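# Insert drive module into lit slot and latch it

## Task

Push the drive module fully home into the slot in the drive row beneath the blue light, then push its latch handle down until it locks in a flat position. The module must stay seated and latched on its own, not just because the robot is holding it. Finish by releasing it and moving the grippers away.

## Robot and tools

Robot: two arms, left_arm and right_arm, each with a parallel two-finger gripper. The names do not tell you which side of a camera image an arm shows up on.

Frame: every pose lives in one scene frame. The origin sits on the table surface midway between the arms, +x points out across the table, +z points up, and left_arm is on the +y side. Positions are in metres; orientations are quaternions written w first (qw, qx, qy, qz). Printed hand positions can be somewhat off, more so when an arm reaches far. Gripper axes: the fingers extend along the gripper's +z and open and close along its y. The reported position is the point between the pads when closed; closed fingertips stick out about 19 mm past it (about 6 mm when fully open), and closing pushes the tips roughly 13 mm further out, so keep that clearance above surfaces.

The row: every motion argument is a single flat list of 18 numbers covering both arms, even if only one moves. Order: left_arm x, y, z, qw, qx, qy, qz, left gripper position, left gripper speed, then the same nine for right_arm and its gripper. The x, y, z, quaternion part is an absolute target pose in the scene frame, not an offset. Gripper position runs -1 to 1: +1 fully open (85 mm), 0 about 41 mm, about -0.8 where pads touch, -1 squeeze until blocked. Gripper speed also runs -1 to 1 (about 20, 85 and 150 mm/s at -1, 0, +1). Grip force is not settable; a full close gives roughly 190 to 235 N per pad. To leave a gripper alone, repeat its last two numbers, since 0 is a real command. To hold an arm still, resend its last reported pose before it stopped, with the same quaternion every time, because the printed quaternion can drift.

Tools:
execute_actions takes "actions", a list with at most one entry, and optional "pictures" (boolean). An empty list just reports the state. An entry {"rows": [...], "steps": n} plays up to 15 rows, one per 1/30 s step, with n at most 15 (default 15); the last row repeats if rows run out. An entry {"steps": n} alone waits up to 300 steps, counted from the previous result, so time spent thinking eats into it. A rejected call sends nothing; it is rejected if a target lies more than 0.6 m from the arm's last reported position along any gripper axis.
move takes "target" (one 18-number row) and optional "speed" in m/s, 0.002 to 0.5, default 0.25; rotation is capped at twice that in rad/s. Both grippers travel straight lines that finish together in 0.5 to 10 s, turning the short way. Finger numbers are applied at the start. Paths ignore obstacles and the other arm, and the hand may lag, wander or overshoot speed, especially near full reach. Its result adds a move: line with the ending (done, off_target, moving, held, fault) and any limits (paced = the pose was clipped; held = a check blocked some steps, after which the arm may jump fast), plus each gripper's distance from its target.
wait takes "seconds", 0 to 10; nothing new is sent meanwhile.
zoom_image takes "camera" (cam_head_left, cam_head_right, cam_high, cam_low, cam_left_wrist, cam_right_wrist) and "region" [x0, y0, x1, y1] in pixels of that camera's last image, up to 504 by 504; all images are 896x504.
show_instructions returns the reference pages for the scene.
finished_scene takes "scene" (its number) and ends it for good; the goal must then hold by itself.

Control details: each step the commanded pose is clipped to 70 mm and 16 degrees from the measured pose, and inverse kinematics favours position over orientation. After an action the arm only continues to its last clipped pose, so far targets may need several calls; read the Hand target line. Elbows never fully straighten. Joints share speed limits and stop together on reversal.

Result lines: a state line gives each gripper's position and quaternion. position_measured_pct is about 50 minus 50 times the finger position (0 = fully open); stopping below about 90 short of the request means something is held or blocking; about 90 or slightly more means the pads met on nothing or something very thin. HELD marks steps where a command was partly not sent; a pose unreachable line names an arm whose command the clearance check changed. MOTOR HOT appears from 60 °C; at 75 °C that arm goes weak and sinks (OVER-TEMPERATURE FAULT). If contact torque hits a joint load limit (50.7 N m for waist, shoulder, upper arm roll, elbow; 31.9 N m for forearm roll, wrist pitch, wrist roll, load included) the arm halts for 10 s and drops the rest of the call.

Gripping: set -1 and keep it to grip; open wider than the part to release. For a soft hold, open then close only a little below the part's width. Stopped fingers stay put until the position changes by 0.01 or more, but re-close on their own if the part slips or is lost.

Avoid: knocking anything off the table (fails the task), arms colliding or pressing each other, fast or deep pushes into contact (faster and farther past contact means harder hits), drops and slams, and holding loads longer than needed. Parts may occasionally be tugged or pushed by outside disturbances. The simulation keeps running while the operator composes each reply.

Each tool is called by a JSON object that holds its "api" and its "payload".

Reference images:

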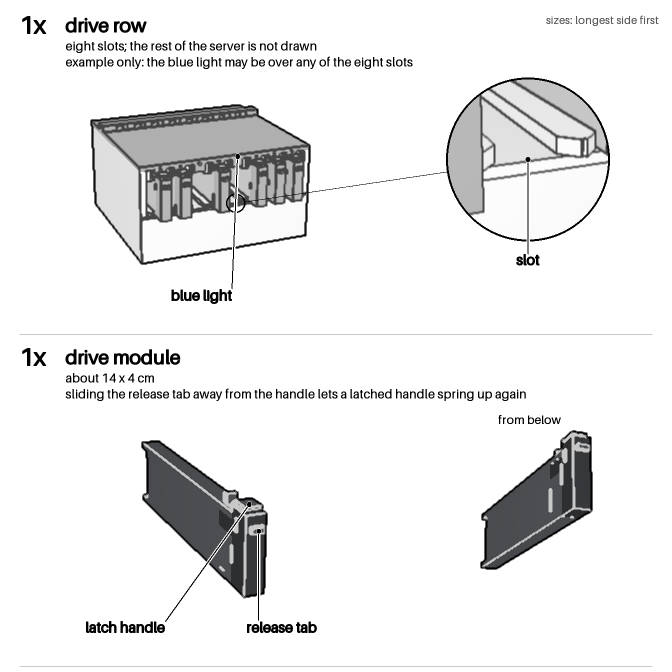

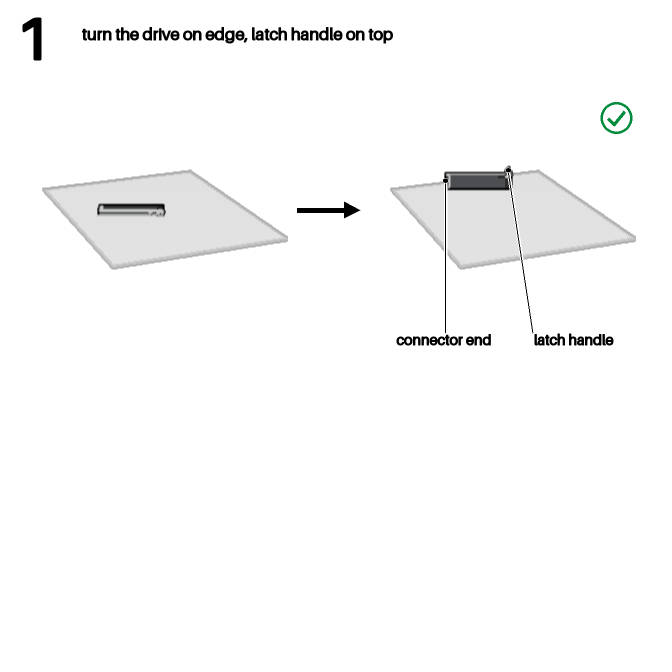

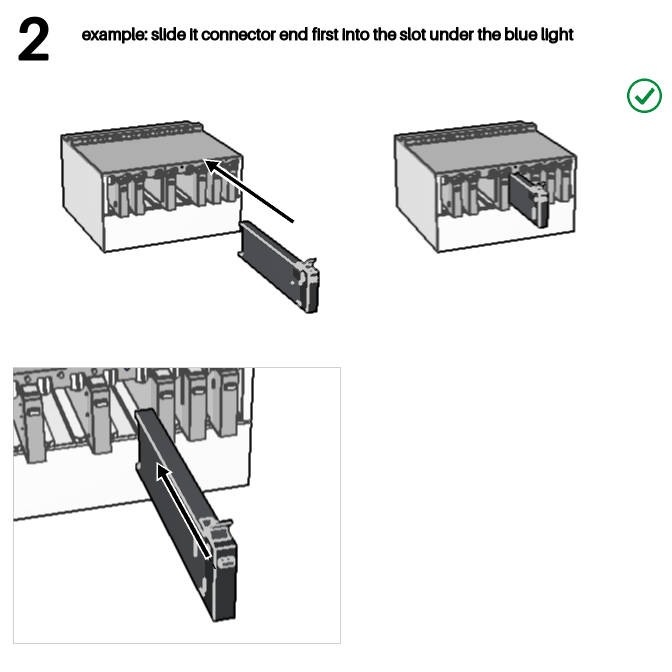

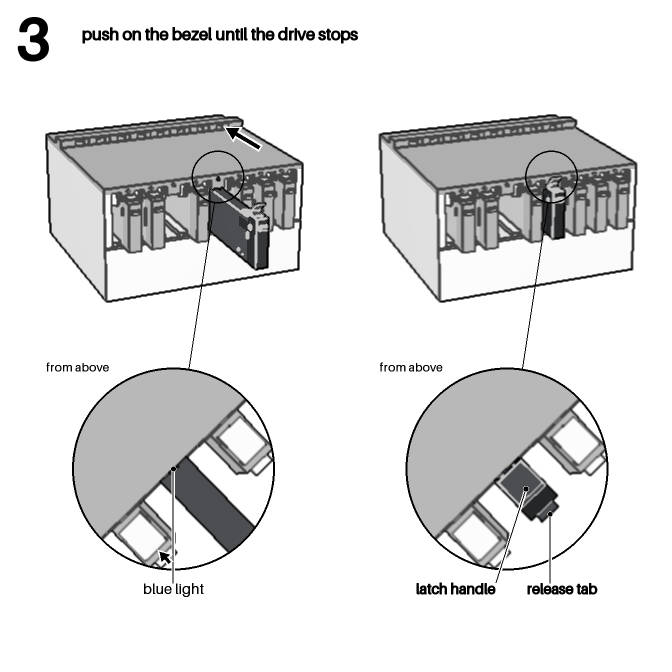

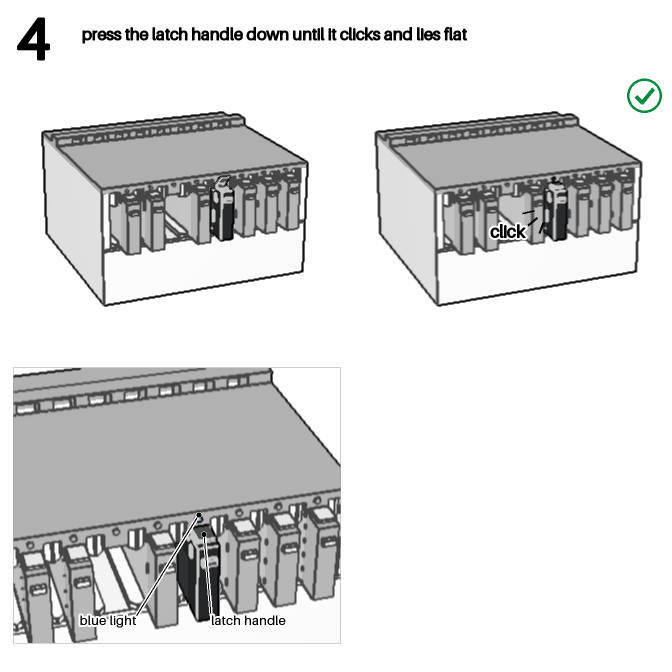

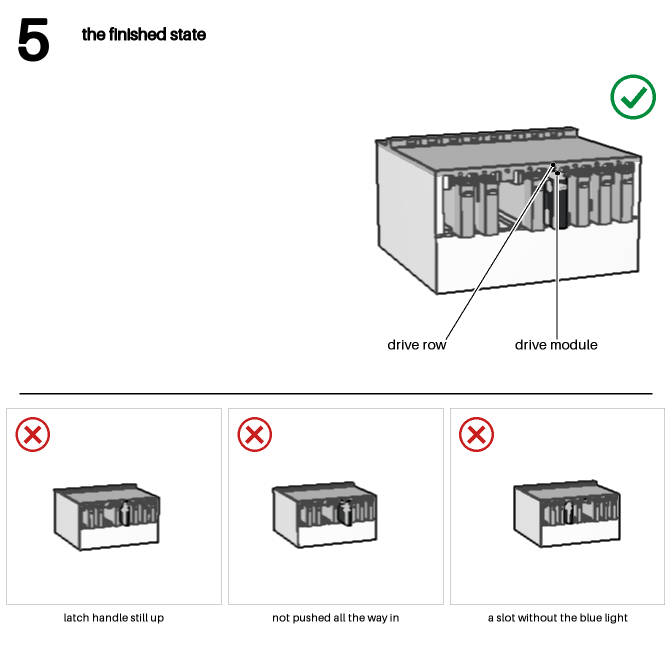

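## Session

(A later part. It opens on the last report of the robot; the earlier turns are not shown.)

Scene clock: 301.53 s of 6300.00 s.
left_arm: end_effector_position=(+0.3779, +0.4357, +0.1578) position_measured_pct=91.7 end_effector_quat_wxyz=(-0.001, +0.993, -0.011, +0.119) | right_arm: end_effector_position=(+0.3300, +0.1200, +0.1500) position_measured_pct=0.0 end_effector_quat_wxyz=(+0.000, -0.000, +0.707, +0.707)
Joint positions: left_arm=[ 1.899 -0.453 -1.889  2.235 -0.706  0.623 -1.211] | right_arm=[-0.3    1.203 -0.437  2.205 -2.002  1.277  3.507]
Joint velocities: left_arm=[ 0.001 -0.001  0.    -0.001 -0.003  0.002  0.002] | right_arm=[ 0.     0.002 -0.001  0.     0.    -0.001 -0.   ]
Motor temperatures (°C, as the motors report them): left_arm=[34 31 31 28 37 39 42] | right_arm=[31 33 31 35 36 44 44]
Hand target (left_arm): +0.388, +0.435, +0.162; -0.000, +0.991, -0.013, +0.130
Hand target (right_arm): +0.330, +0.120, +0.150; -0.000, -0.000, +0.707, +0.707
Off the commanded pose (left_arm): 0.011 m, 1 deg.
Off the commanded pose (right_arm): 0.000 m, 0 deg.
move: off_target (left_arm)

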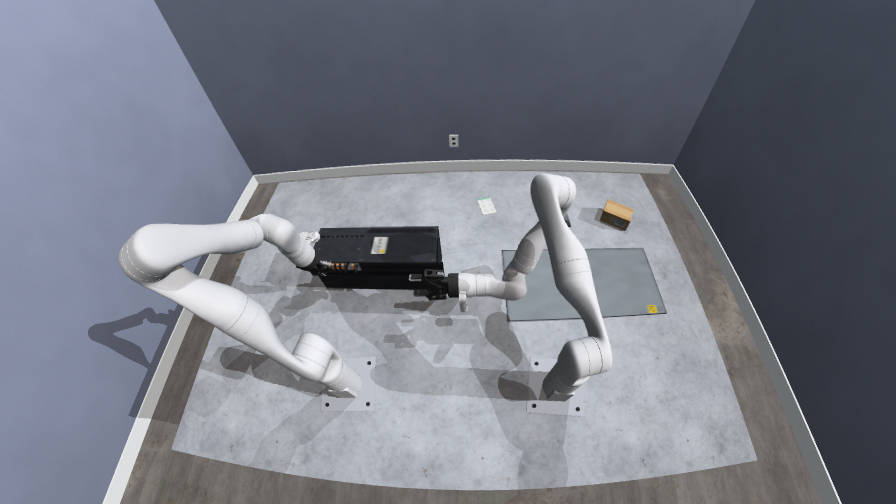

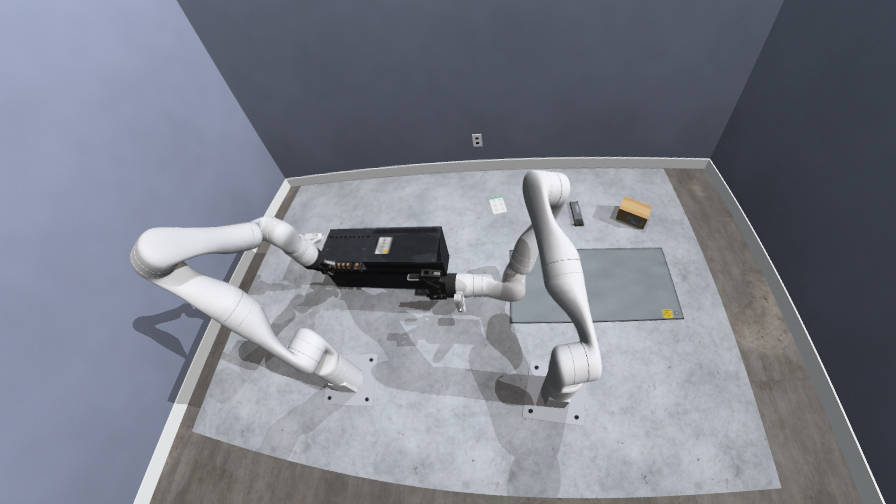

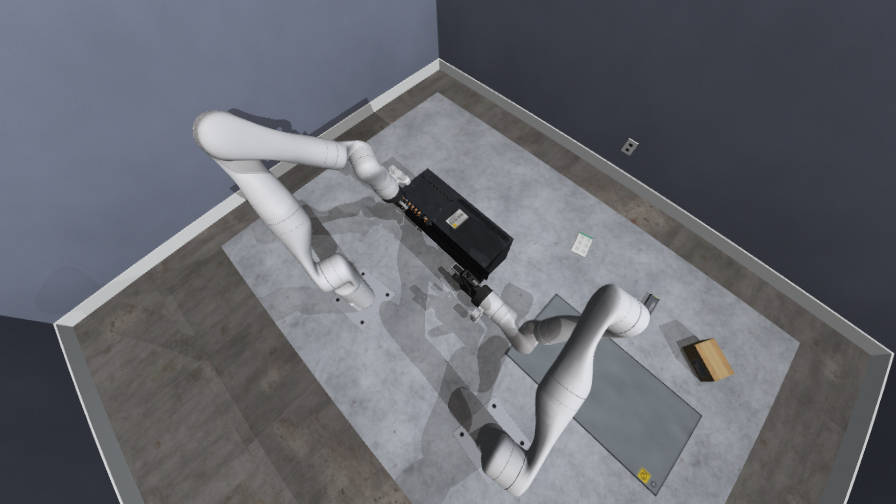

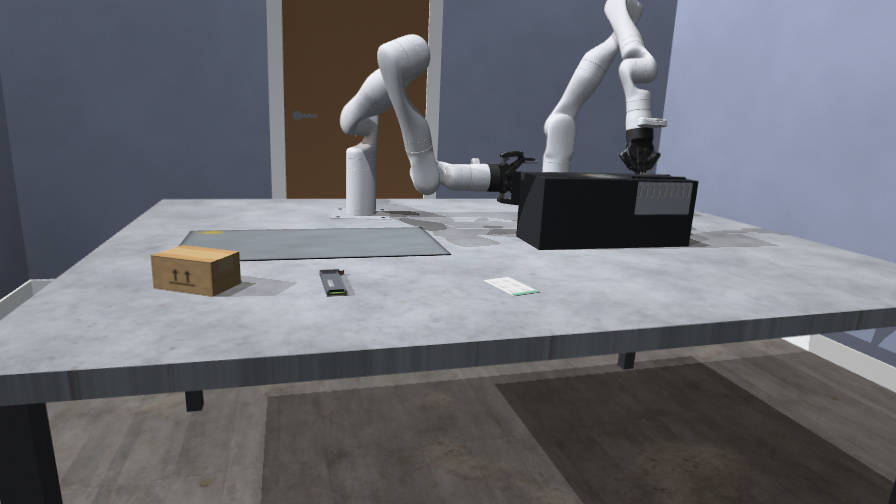

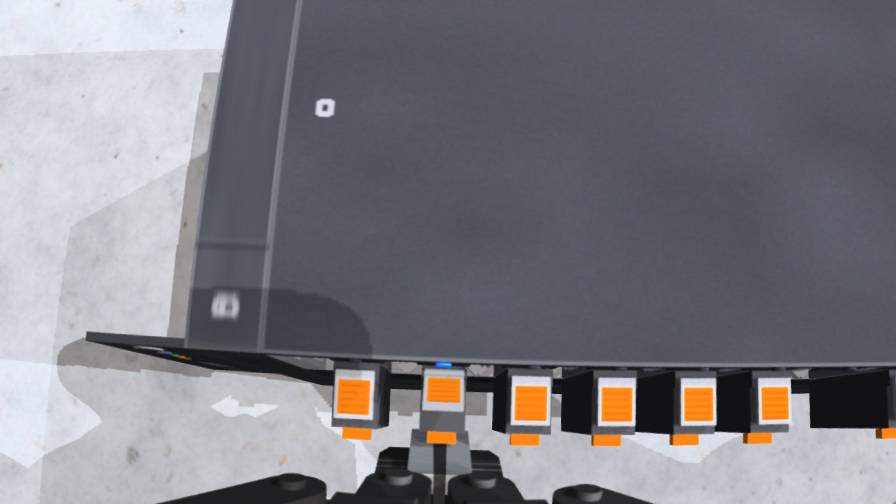

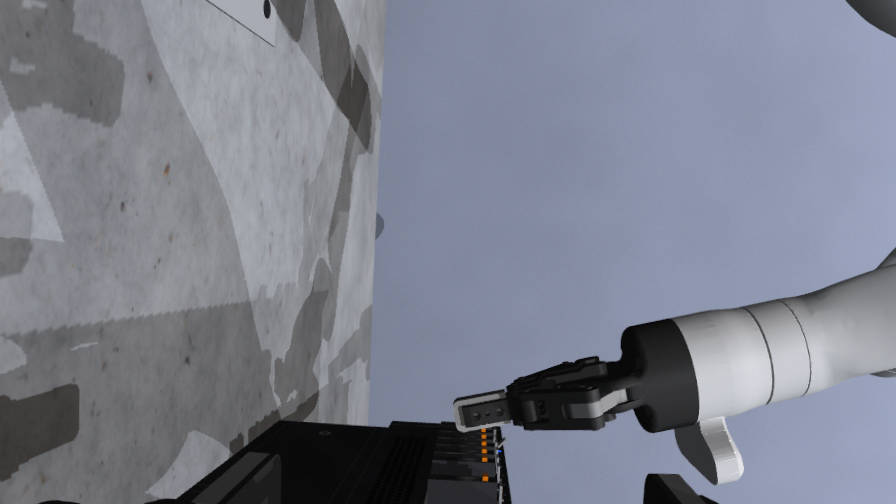

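Flush now.

{"api": "move", "payload": {"target": [0.355,0.435,0.205,0,1,-0.013,0,-1,0,0.33,0.12,0.15,0,0,0.7071,0.7071,1,0], "speed": 0.08}}

{"api": "move", "payload": {"target": [0.391,0.435,0.198,0,1,-0.013,0,-1,0,0.33,0.12,0.15,0,0,0.7071,0.7071,1,0], "speed": 0.05}}

{"api": "move", "payload": {"target": [0.391,0.435,0.181,0,1,-0.013,0,-1,0,0.33,0.12,0.15,0,0,0.7071,0.7071,1,0], "speed": 0.008}}

{"api": "move", "payload": {"target": [0.36,0.435,0.24,0,1,-0.013,0,-1,0,0.33,0.12,0.15,0,0,0.7071,0.7071,1,0], "speed": 0.06}}

Scene clock: 317.53 s of 6300.00 s.
left_arm: end_effector_position=(+0.3549, +0.4355, +0.2050) position_measured_pct=91.7 end_effector_quat_wxyz=(-0.000, +1.000, -0.013, -0.000) | right_arm: end_effector_position=(+0.3300, +0.1200, +0.1500) position_measured_pct=0.0 end_effector_quat_wxyz=(+0.000, -0.000, +0.707, +0.707)
Joint positions: left_arm=[ 1.947 -0.471 -1.819  2.003 -0.523  1.077 -1.327] | right_arm=[-0.3    1.203 -0.437  2.205 -2.002  1.277  3.507]
Joint velocities: left_arm=[ 0.005 -0.001  0.    -0.004 -0.     0.006 -0.   ] | right_arm=[ 0.001 -0.001  0.001  0.    -0.    -0.     0.   ]
Motor temperatures (°C, as the motors report them): left_arm=[34 31 31 29 37 39 42] | right_arm=[31 33 31 35 36 44 44]
Hand target (left_arm): +0.355, +0.435, +0.205; -0.000, +1.000, -0.013, -0.000
Hand target (right_arm): +0.330, +0.120, +0.150; -0.000, -0.000, +0.707, +0.707
Off the commanded pose (left_arm): 0.001 m, 0 deg.
Off the commanded pose (right_arm): 0.000 m, 0 deg.
After step 90, 11.23 s passed at rest.
move: done

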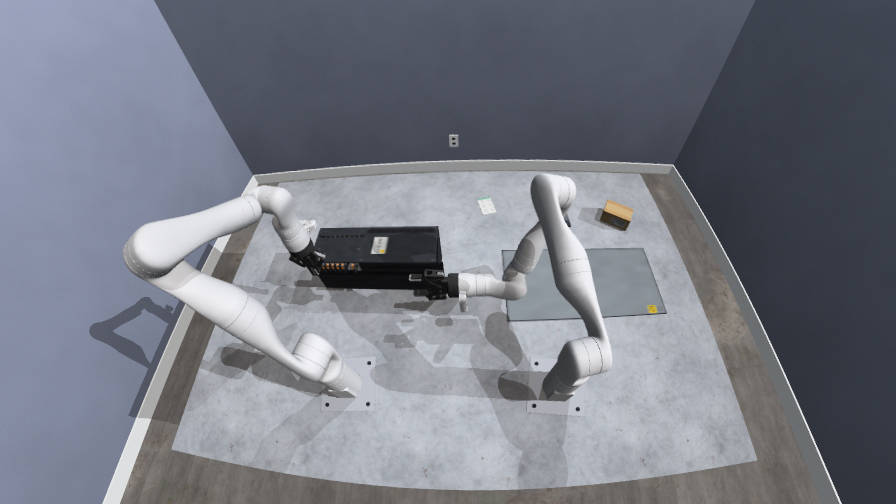

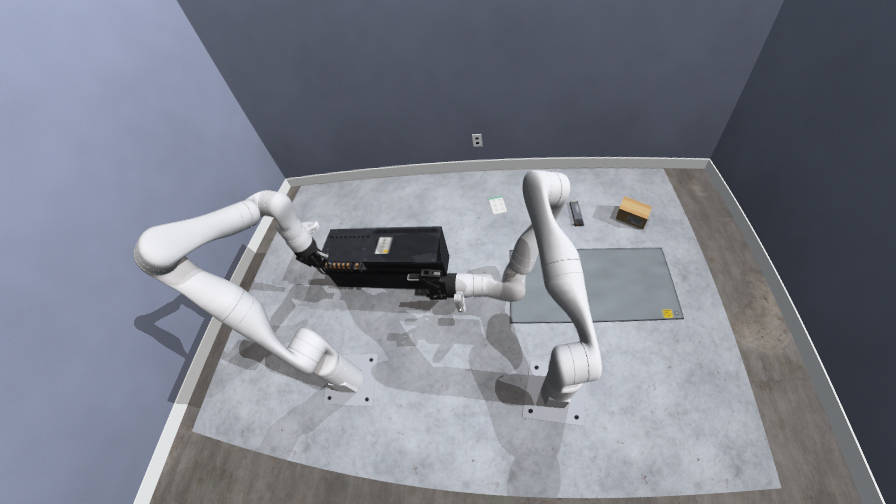

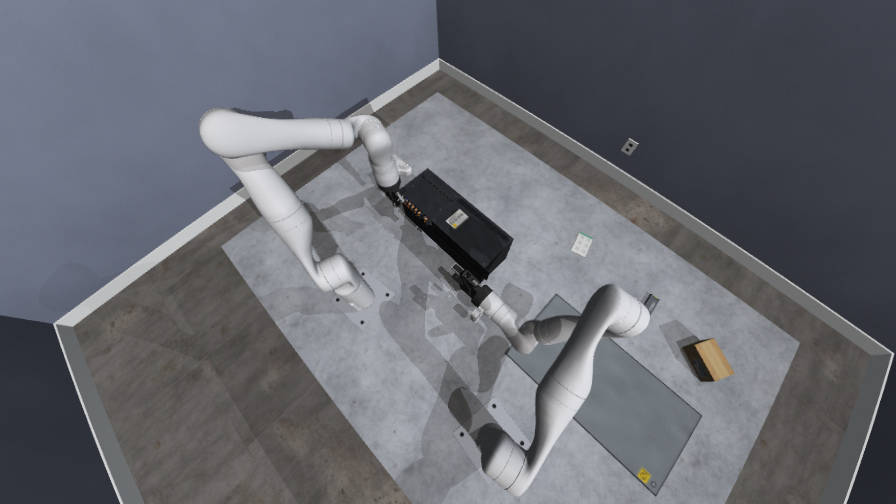

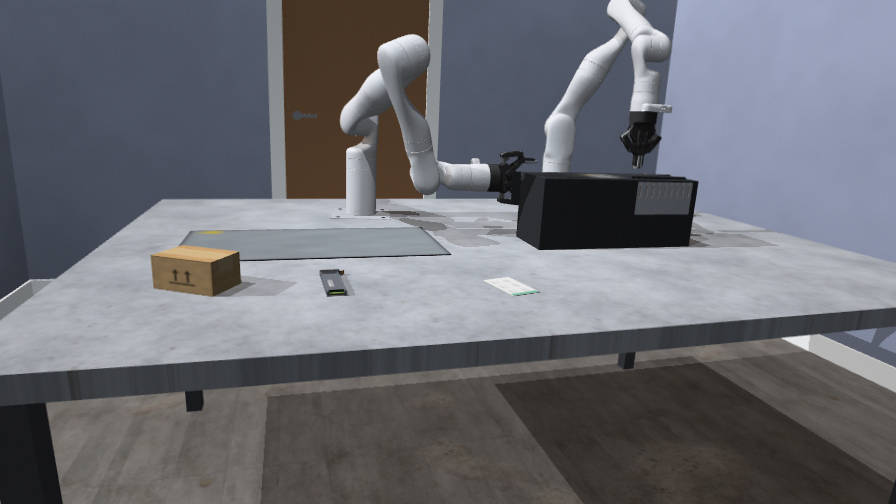

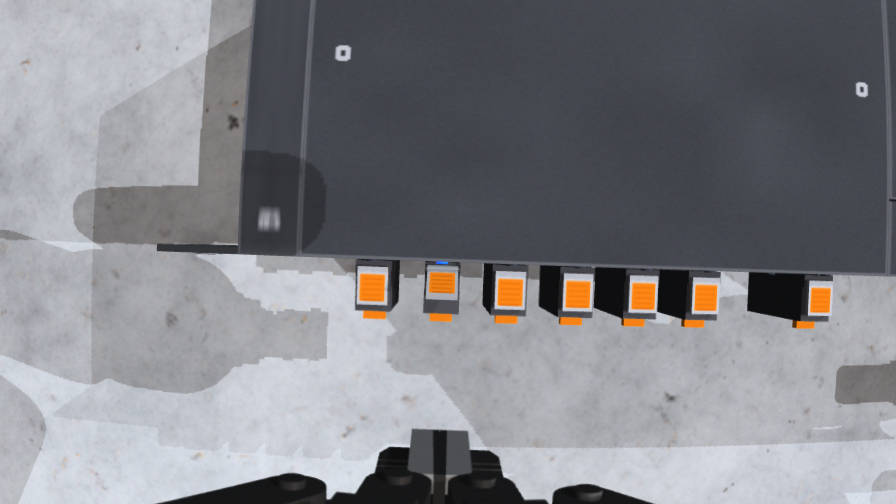

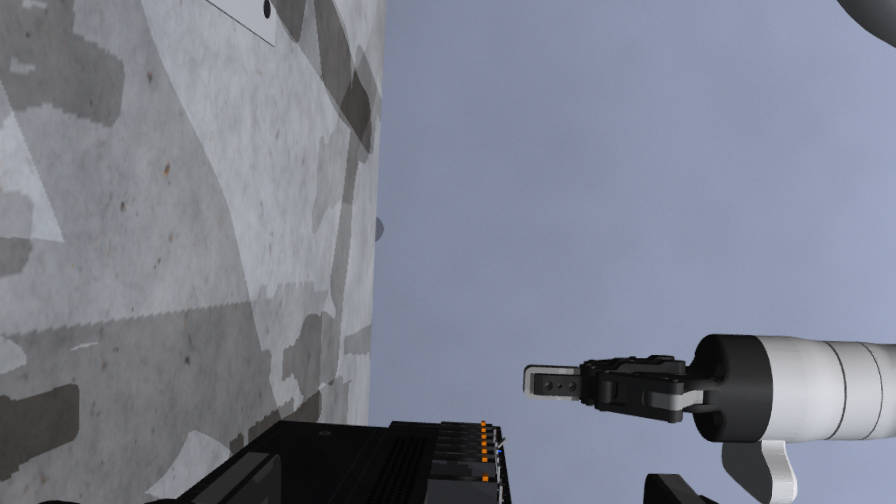

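Scene clock: 318.57 s of 6300.00 s.
left_arm: end_effector_position=(+0.3909, +0.4354, +0.1979) position_measured_pct=91.7 end_effector_quat_wxyz=(-0.000, +1.000, -0.012, -0.000) | right_arm: end_effector_position=(+0.3300, +0.1200, +0.1500) position_measured_pct=0.0 end_effector_quat_wxyz=(+0.000, -0.000, +0.707, +0.707)
Joint positions: left_arm=[ 2.095 -0.539 -1.91   1.92  -0.575  1.1   -1.272] | right_arm=[-0.3    1.203 -0.437  2.205 -2.002  1.277  3.507]
Joint velocities: left_arm=[ 0.011 -0.005  0.    -0.002 -0.001  0.001  0.001] | right_arm=[ 0.  0. -0.  0. -0.  0. -0.]
Motor temperatures (°C, as the motors report them): left_arm=[34 31 31 29 37 39 42] | right_arm=[31 33 31 35 36 44 44]
Hand target (left_arm): +0.391, +0.435, +0.198; -0.000, +1.000, -0.013, -0.000
Hand target (right_arm): +0.330, +0.120, +0.150; -0.000, -0.000, +0.707, +0.707
Off the commanded pose (left_arm): 0.000 m, 0 deg.
Off the commanded pose (right_arm): 0.000 m, 0 deg.
move: done

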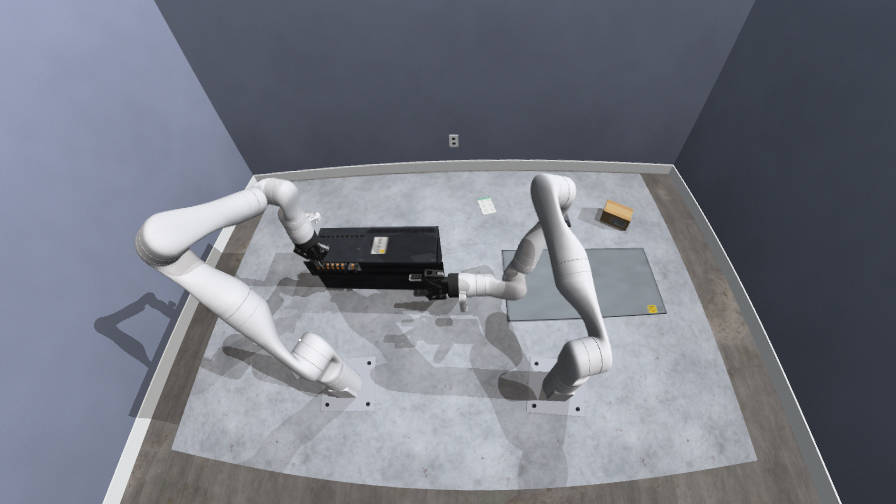

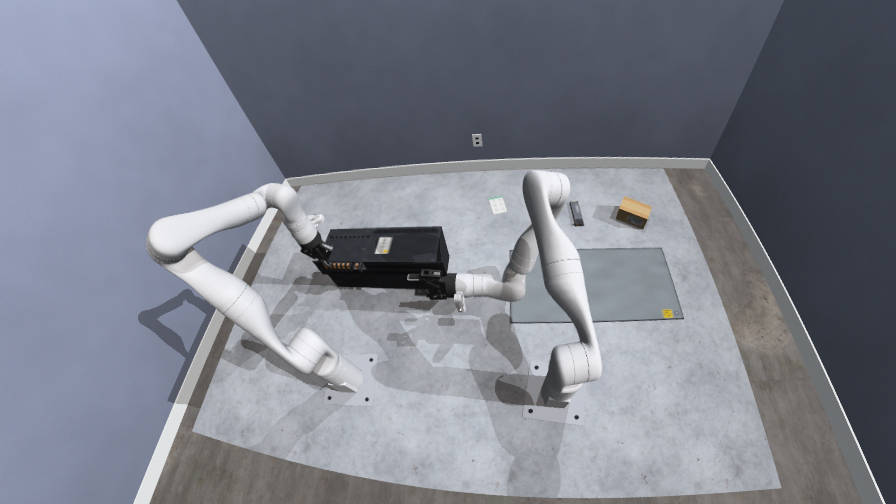

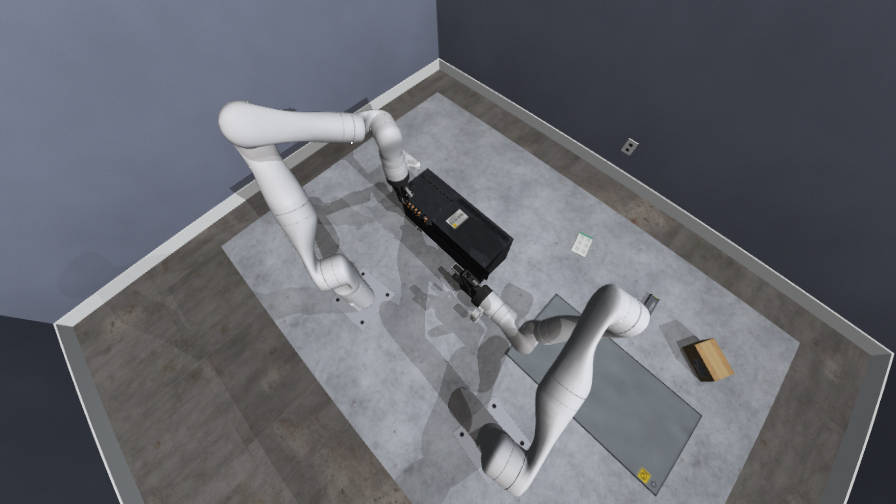

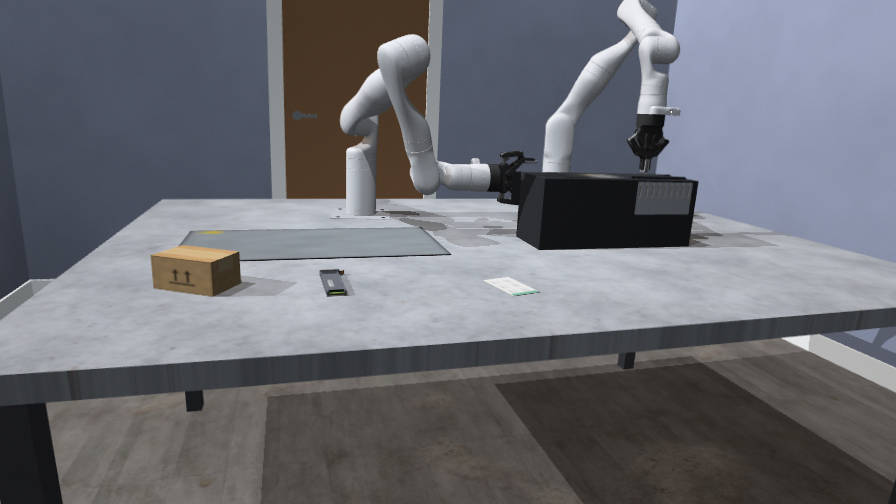

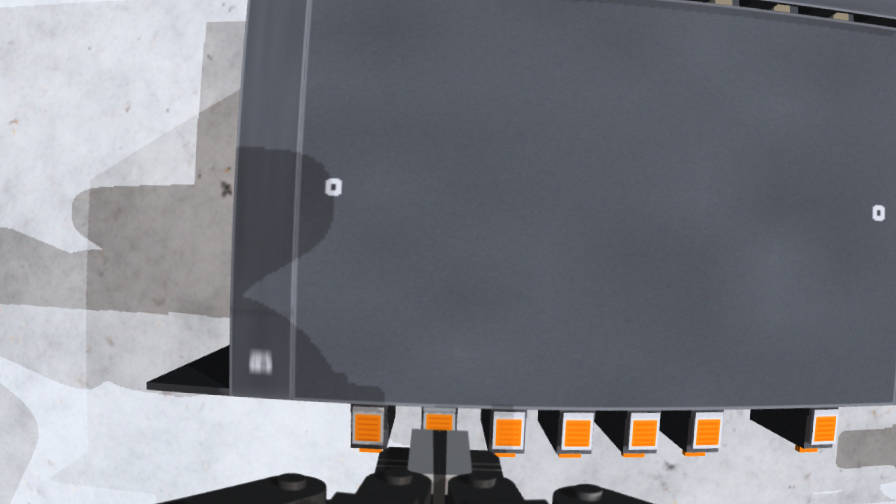

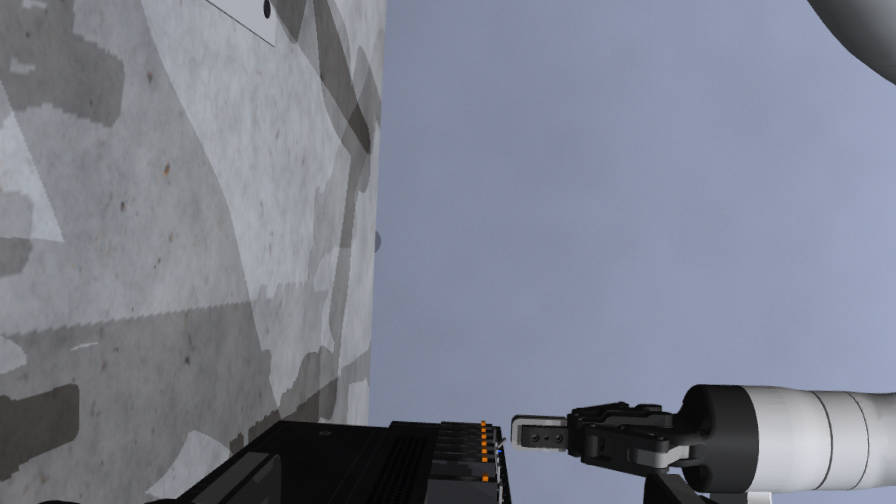

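Scene clock: 320.90 s of 6300.00 s.
left_arm: end_effector_position=(+0.3909, +0.4350, +0.1869) position_measured_pct=91.7 end_effector_quat_wxyz=(-0.006, +1.000, -0.013, +0.002) | right_arm: end_effector_position=(+0.3300, +0.1200, +0.1500) position_measured_pct=0.0 end_effector_quat_wxyz=(+0.000, -0.000, +0.707, +0.707)
Joint positions: left_arm=[ 2.118 -0.548 -1.93   1.946 -0.606  1.068 -1.242] | right_arm=[-0.3    1.203 -0.437  2.205 -2.002  1.277  3.507]
Joint velocities: left_arm=[ 0.001 -0.     0.002  0.001 -0.004 -0.001  0.002] | right_arm=[-0.002  0.002 -0.001 -0.    -0.    -0.001  0.   ]
Motor temperatures (°C, as the motors report them): left_arm=[34 31 31 29 37 39 42] | right_arm=[31 33 31 35 36 44 44]
Hand target (left_arm): +0.391, +0.435, +0.181; -0.000, +1.000, -0.013, -0.000
Hand target (right_arm): +0.330, +0.120, +0.150; -0.000, -0.000, +0.707, +0.707
Off the commanded pose (left_arm): 0.006 m, 1 deg.
Off the commanded pose (right_arm): 0.000 m, 0 deg.
move: off_target (left_arm)

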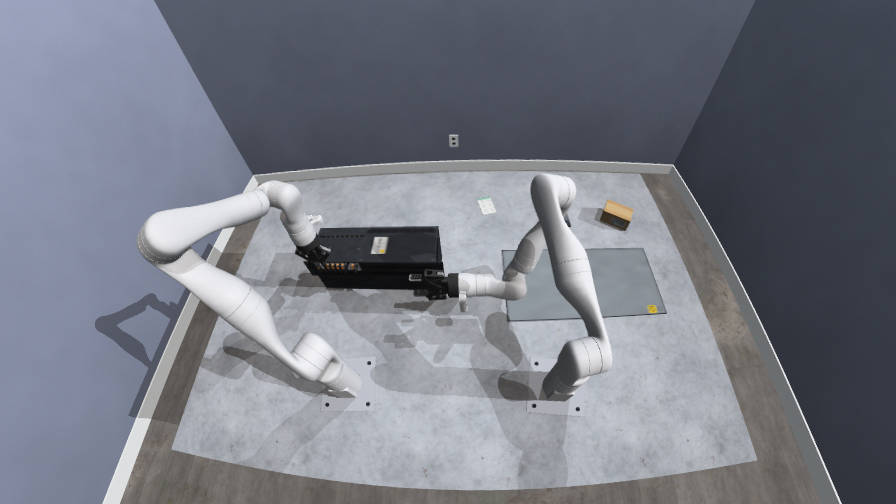

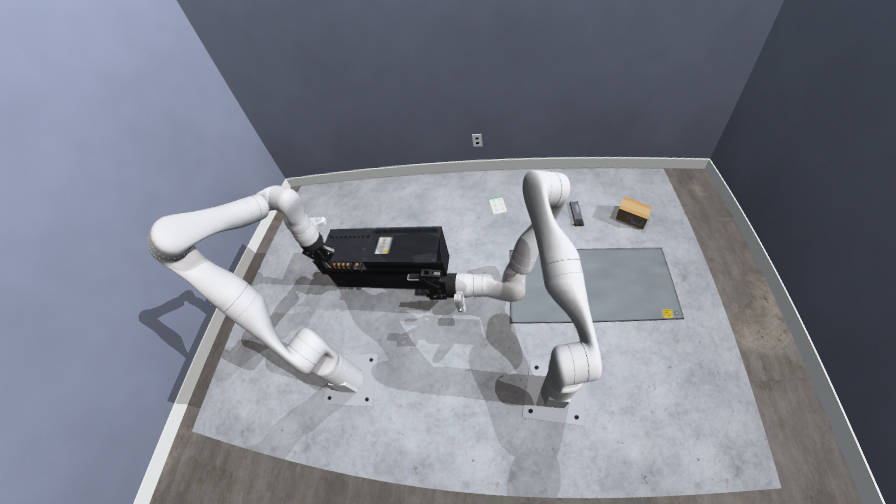

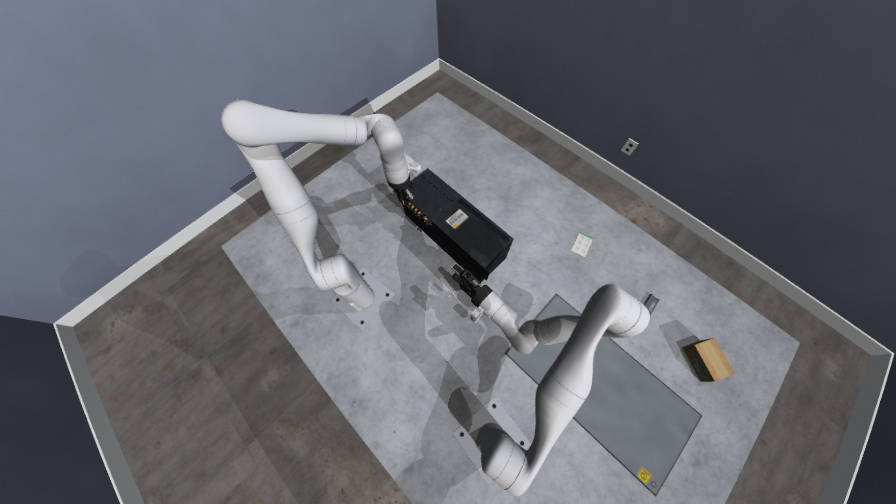

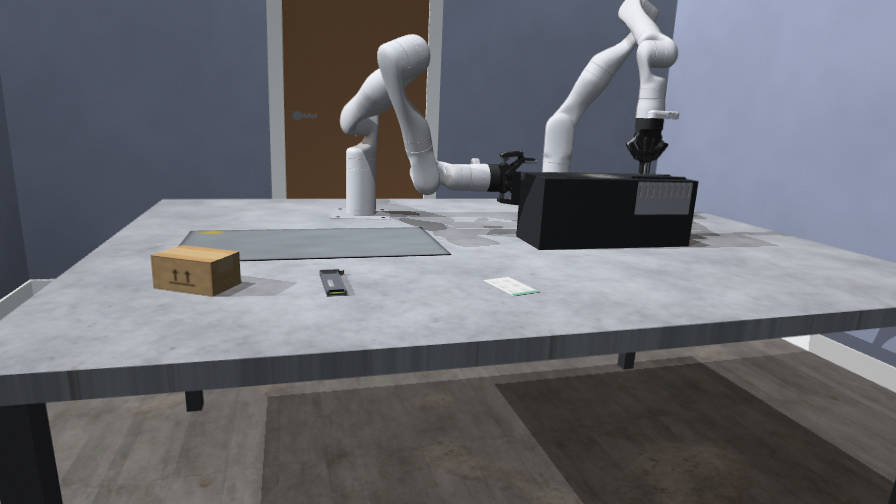

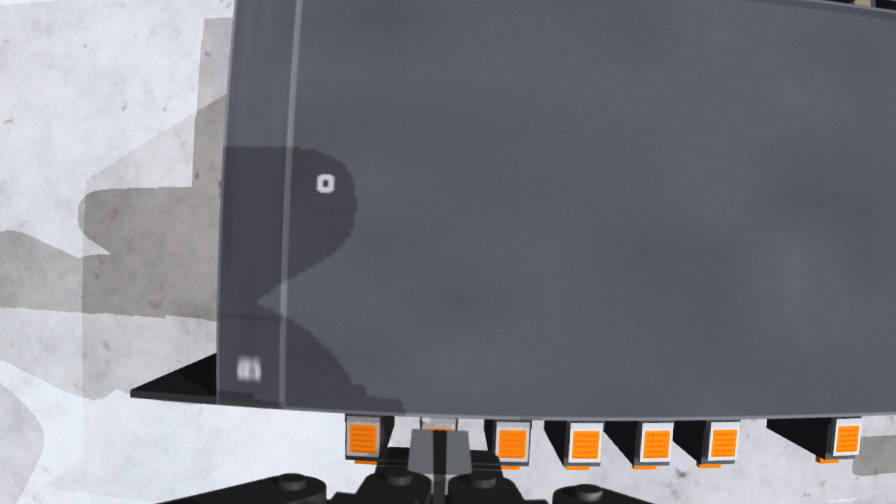

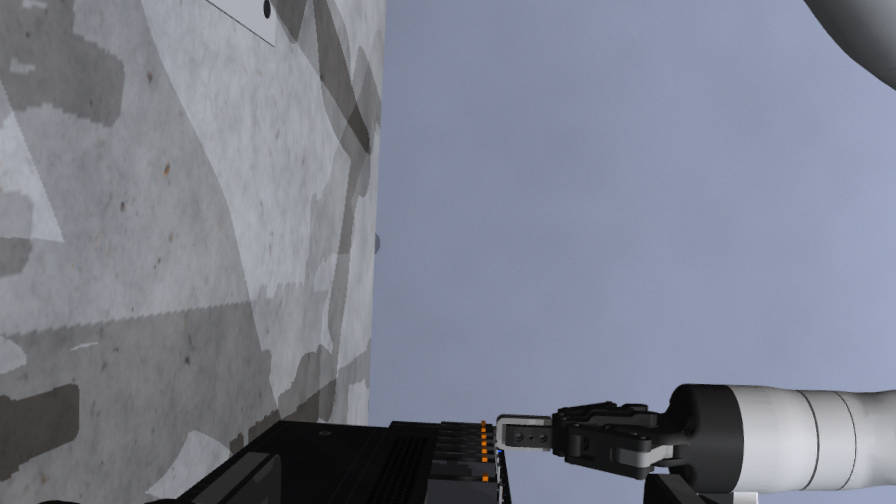

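Scene clock: 322.27 s of 6300.00 s.
left_arm: end_effector_position=(+0.3601, +0.4348, +0.2401) position_measured_pct=91.7 end_effector_quat_wxyz=(+0.000, +1.000, -0.013, +0.000) | right_arm: end_effector_position=(+0.3300, +0.1200, +0.1500) position_measured_pct=0.0 end_effector_quat_wxyz=(+0.000, -0.000, +0.707, +0.707)
Joint positions: left_arm=[ 1.902 -0.434 -1.76   1.918 -0.463  1.177 -1.383] | right_arm=[-0.3    1.203 -0.437  2.205 -2.002  1.277  3.507]
Joint velocities: left_arm=[-0.013  0.004  0.001 -0.001  0.003  0.001 -0.002] | right_arm=[ 0.    -0.001  0.    -0.     0.    -0.001 -0.   ]
Motor temperatures (°C, as the motors report them): left_arm=[34 31 31 29 37 39 42] | right_arm=[31 33 31 35 36 44 44]
Hand target (left_arm): +0.360, +0.435, +0.240; +0.000, +1.000, -0.013, +0.000
Hand target (right_arm): +0.330, +0.120, +0.150; -0.000, -0.000, +0.707, +0.707
Off the commanded pose (left_arm): 0.000 m, 0 deg.
Off the commanded pose (right_arm): 0.000 m, 0 deg.
move: done

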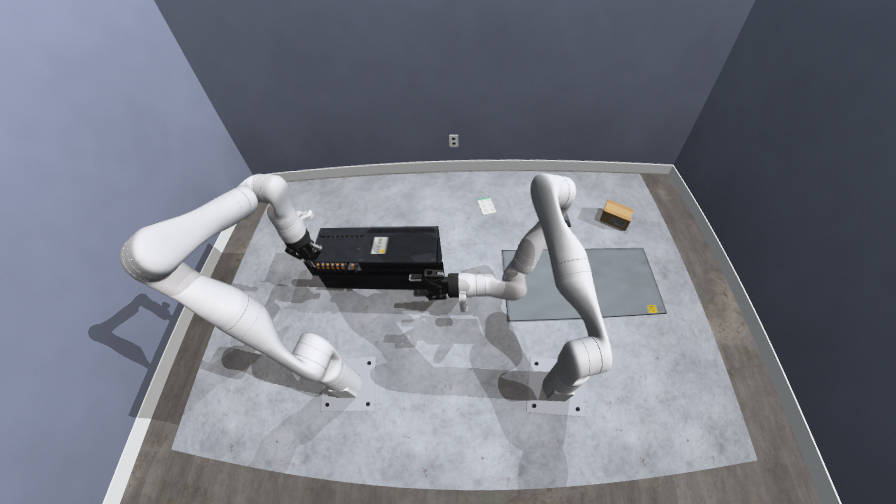

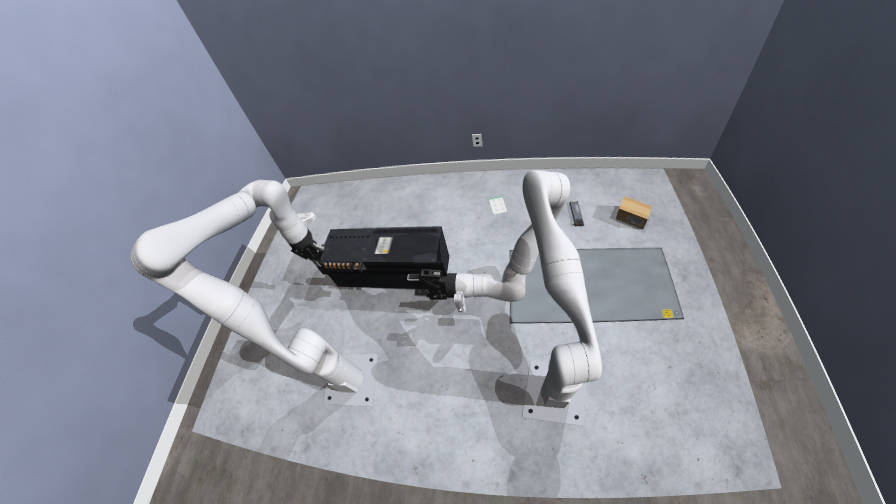

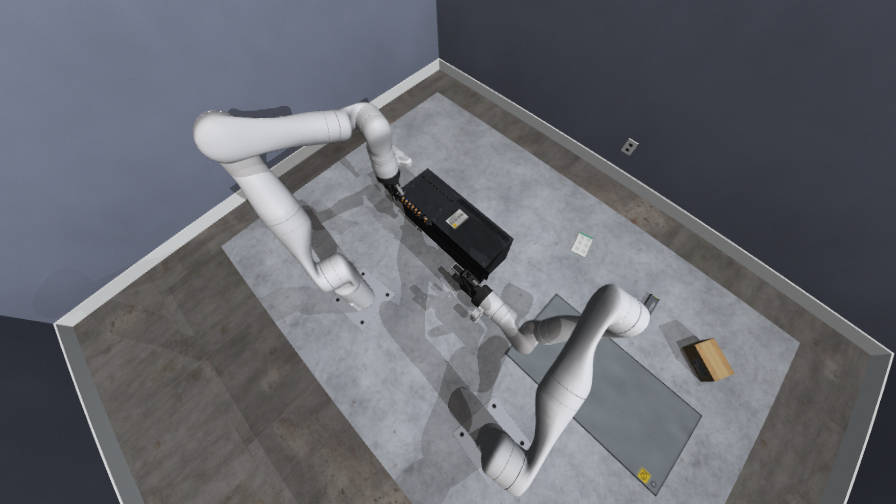

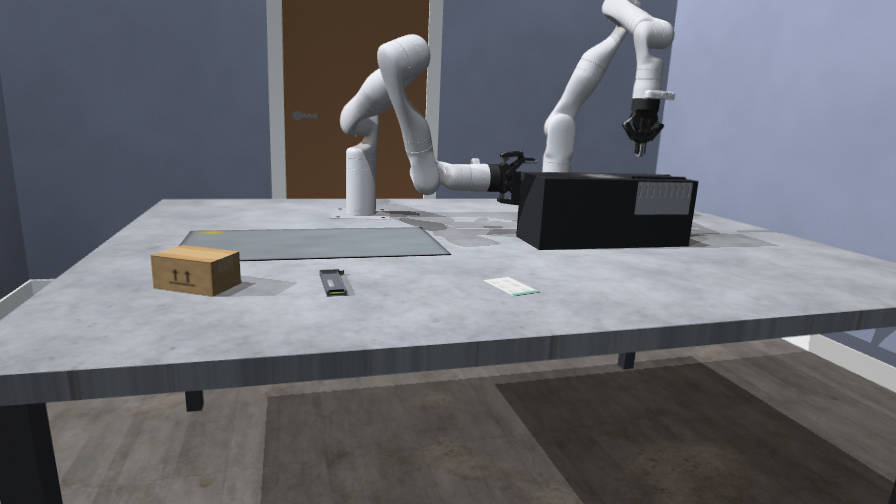

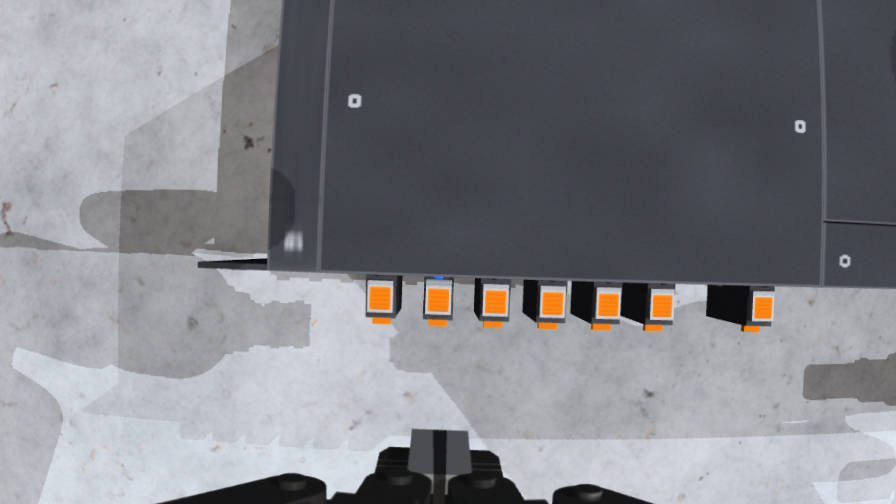

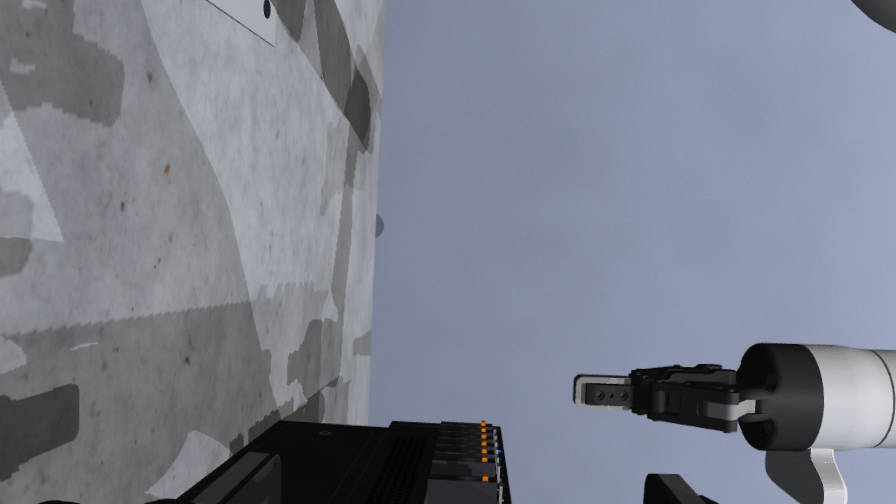

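{"api": "finished_scene", "payload": {"scene": 1}}

The scene is finished: the task was done.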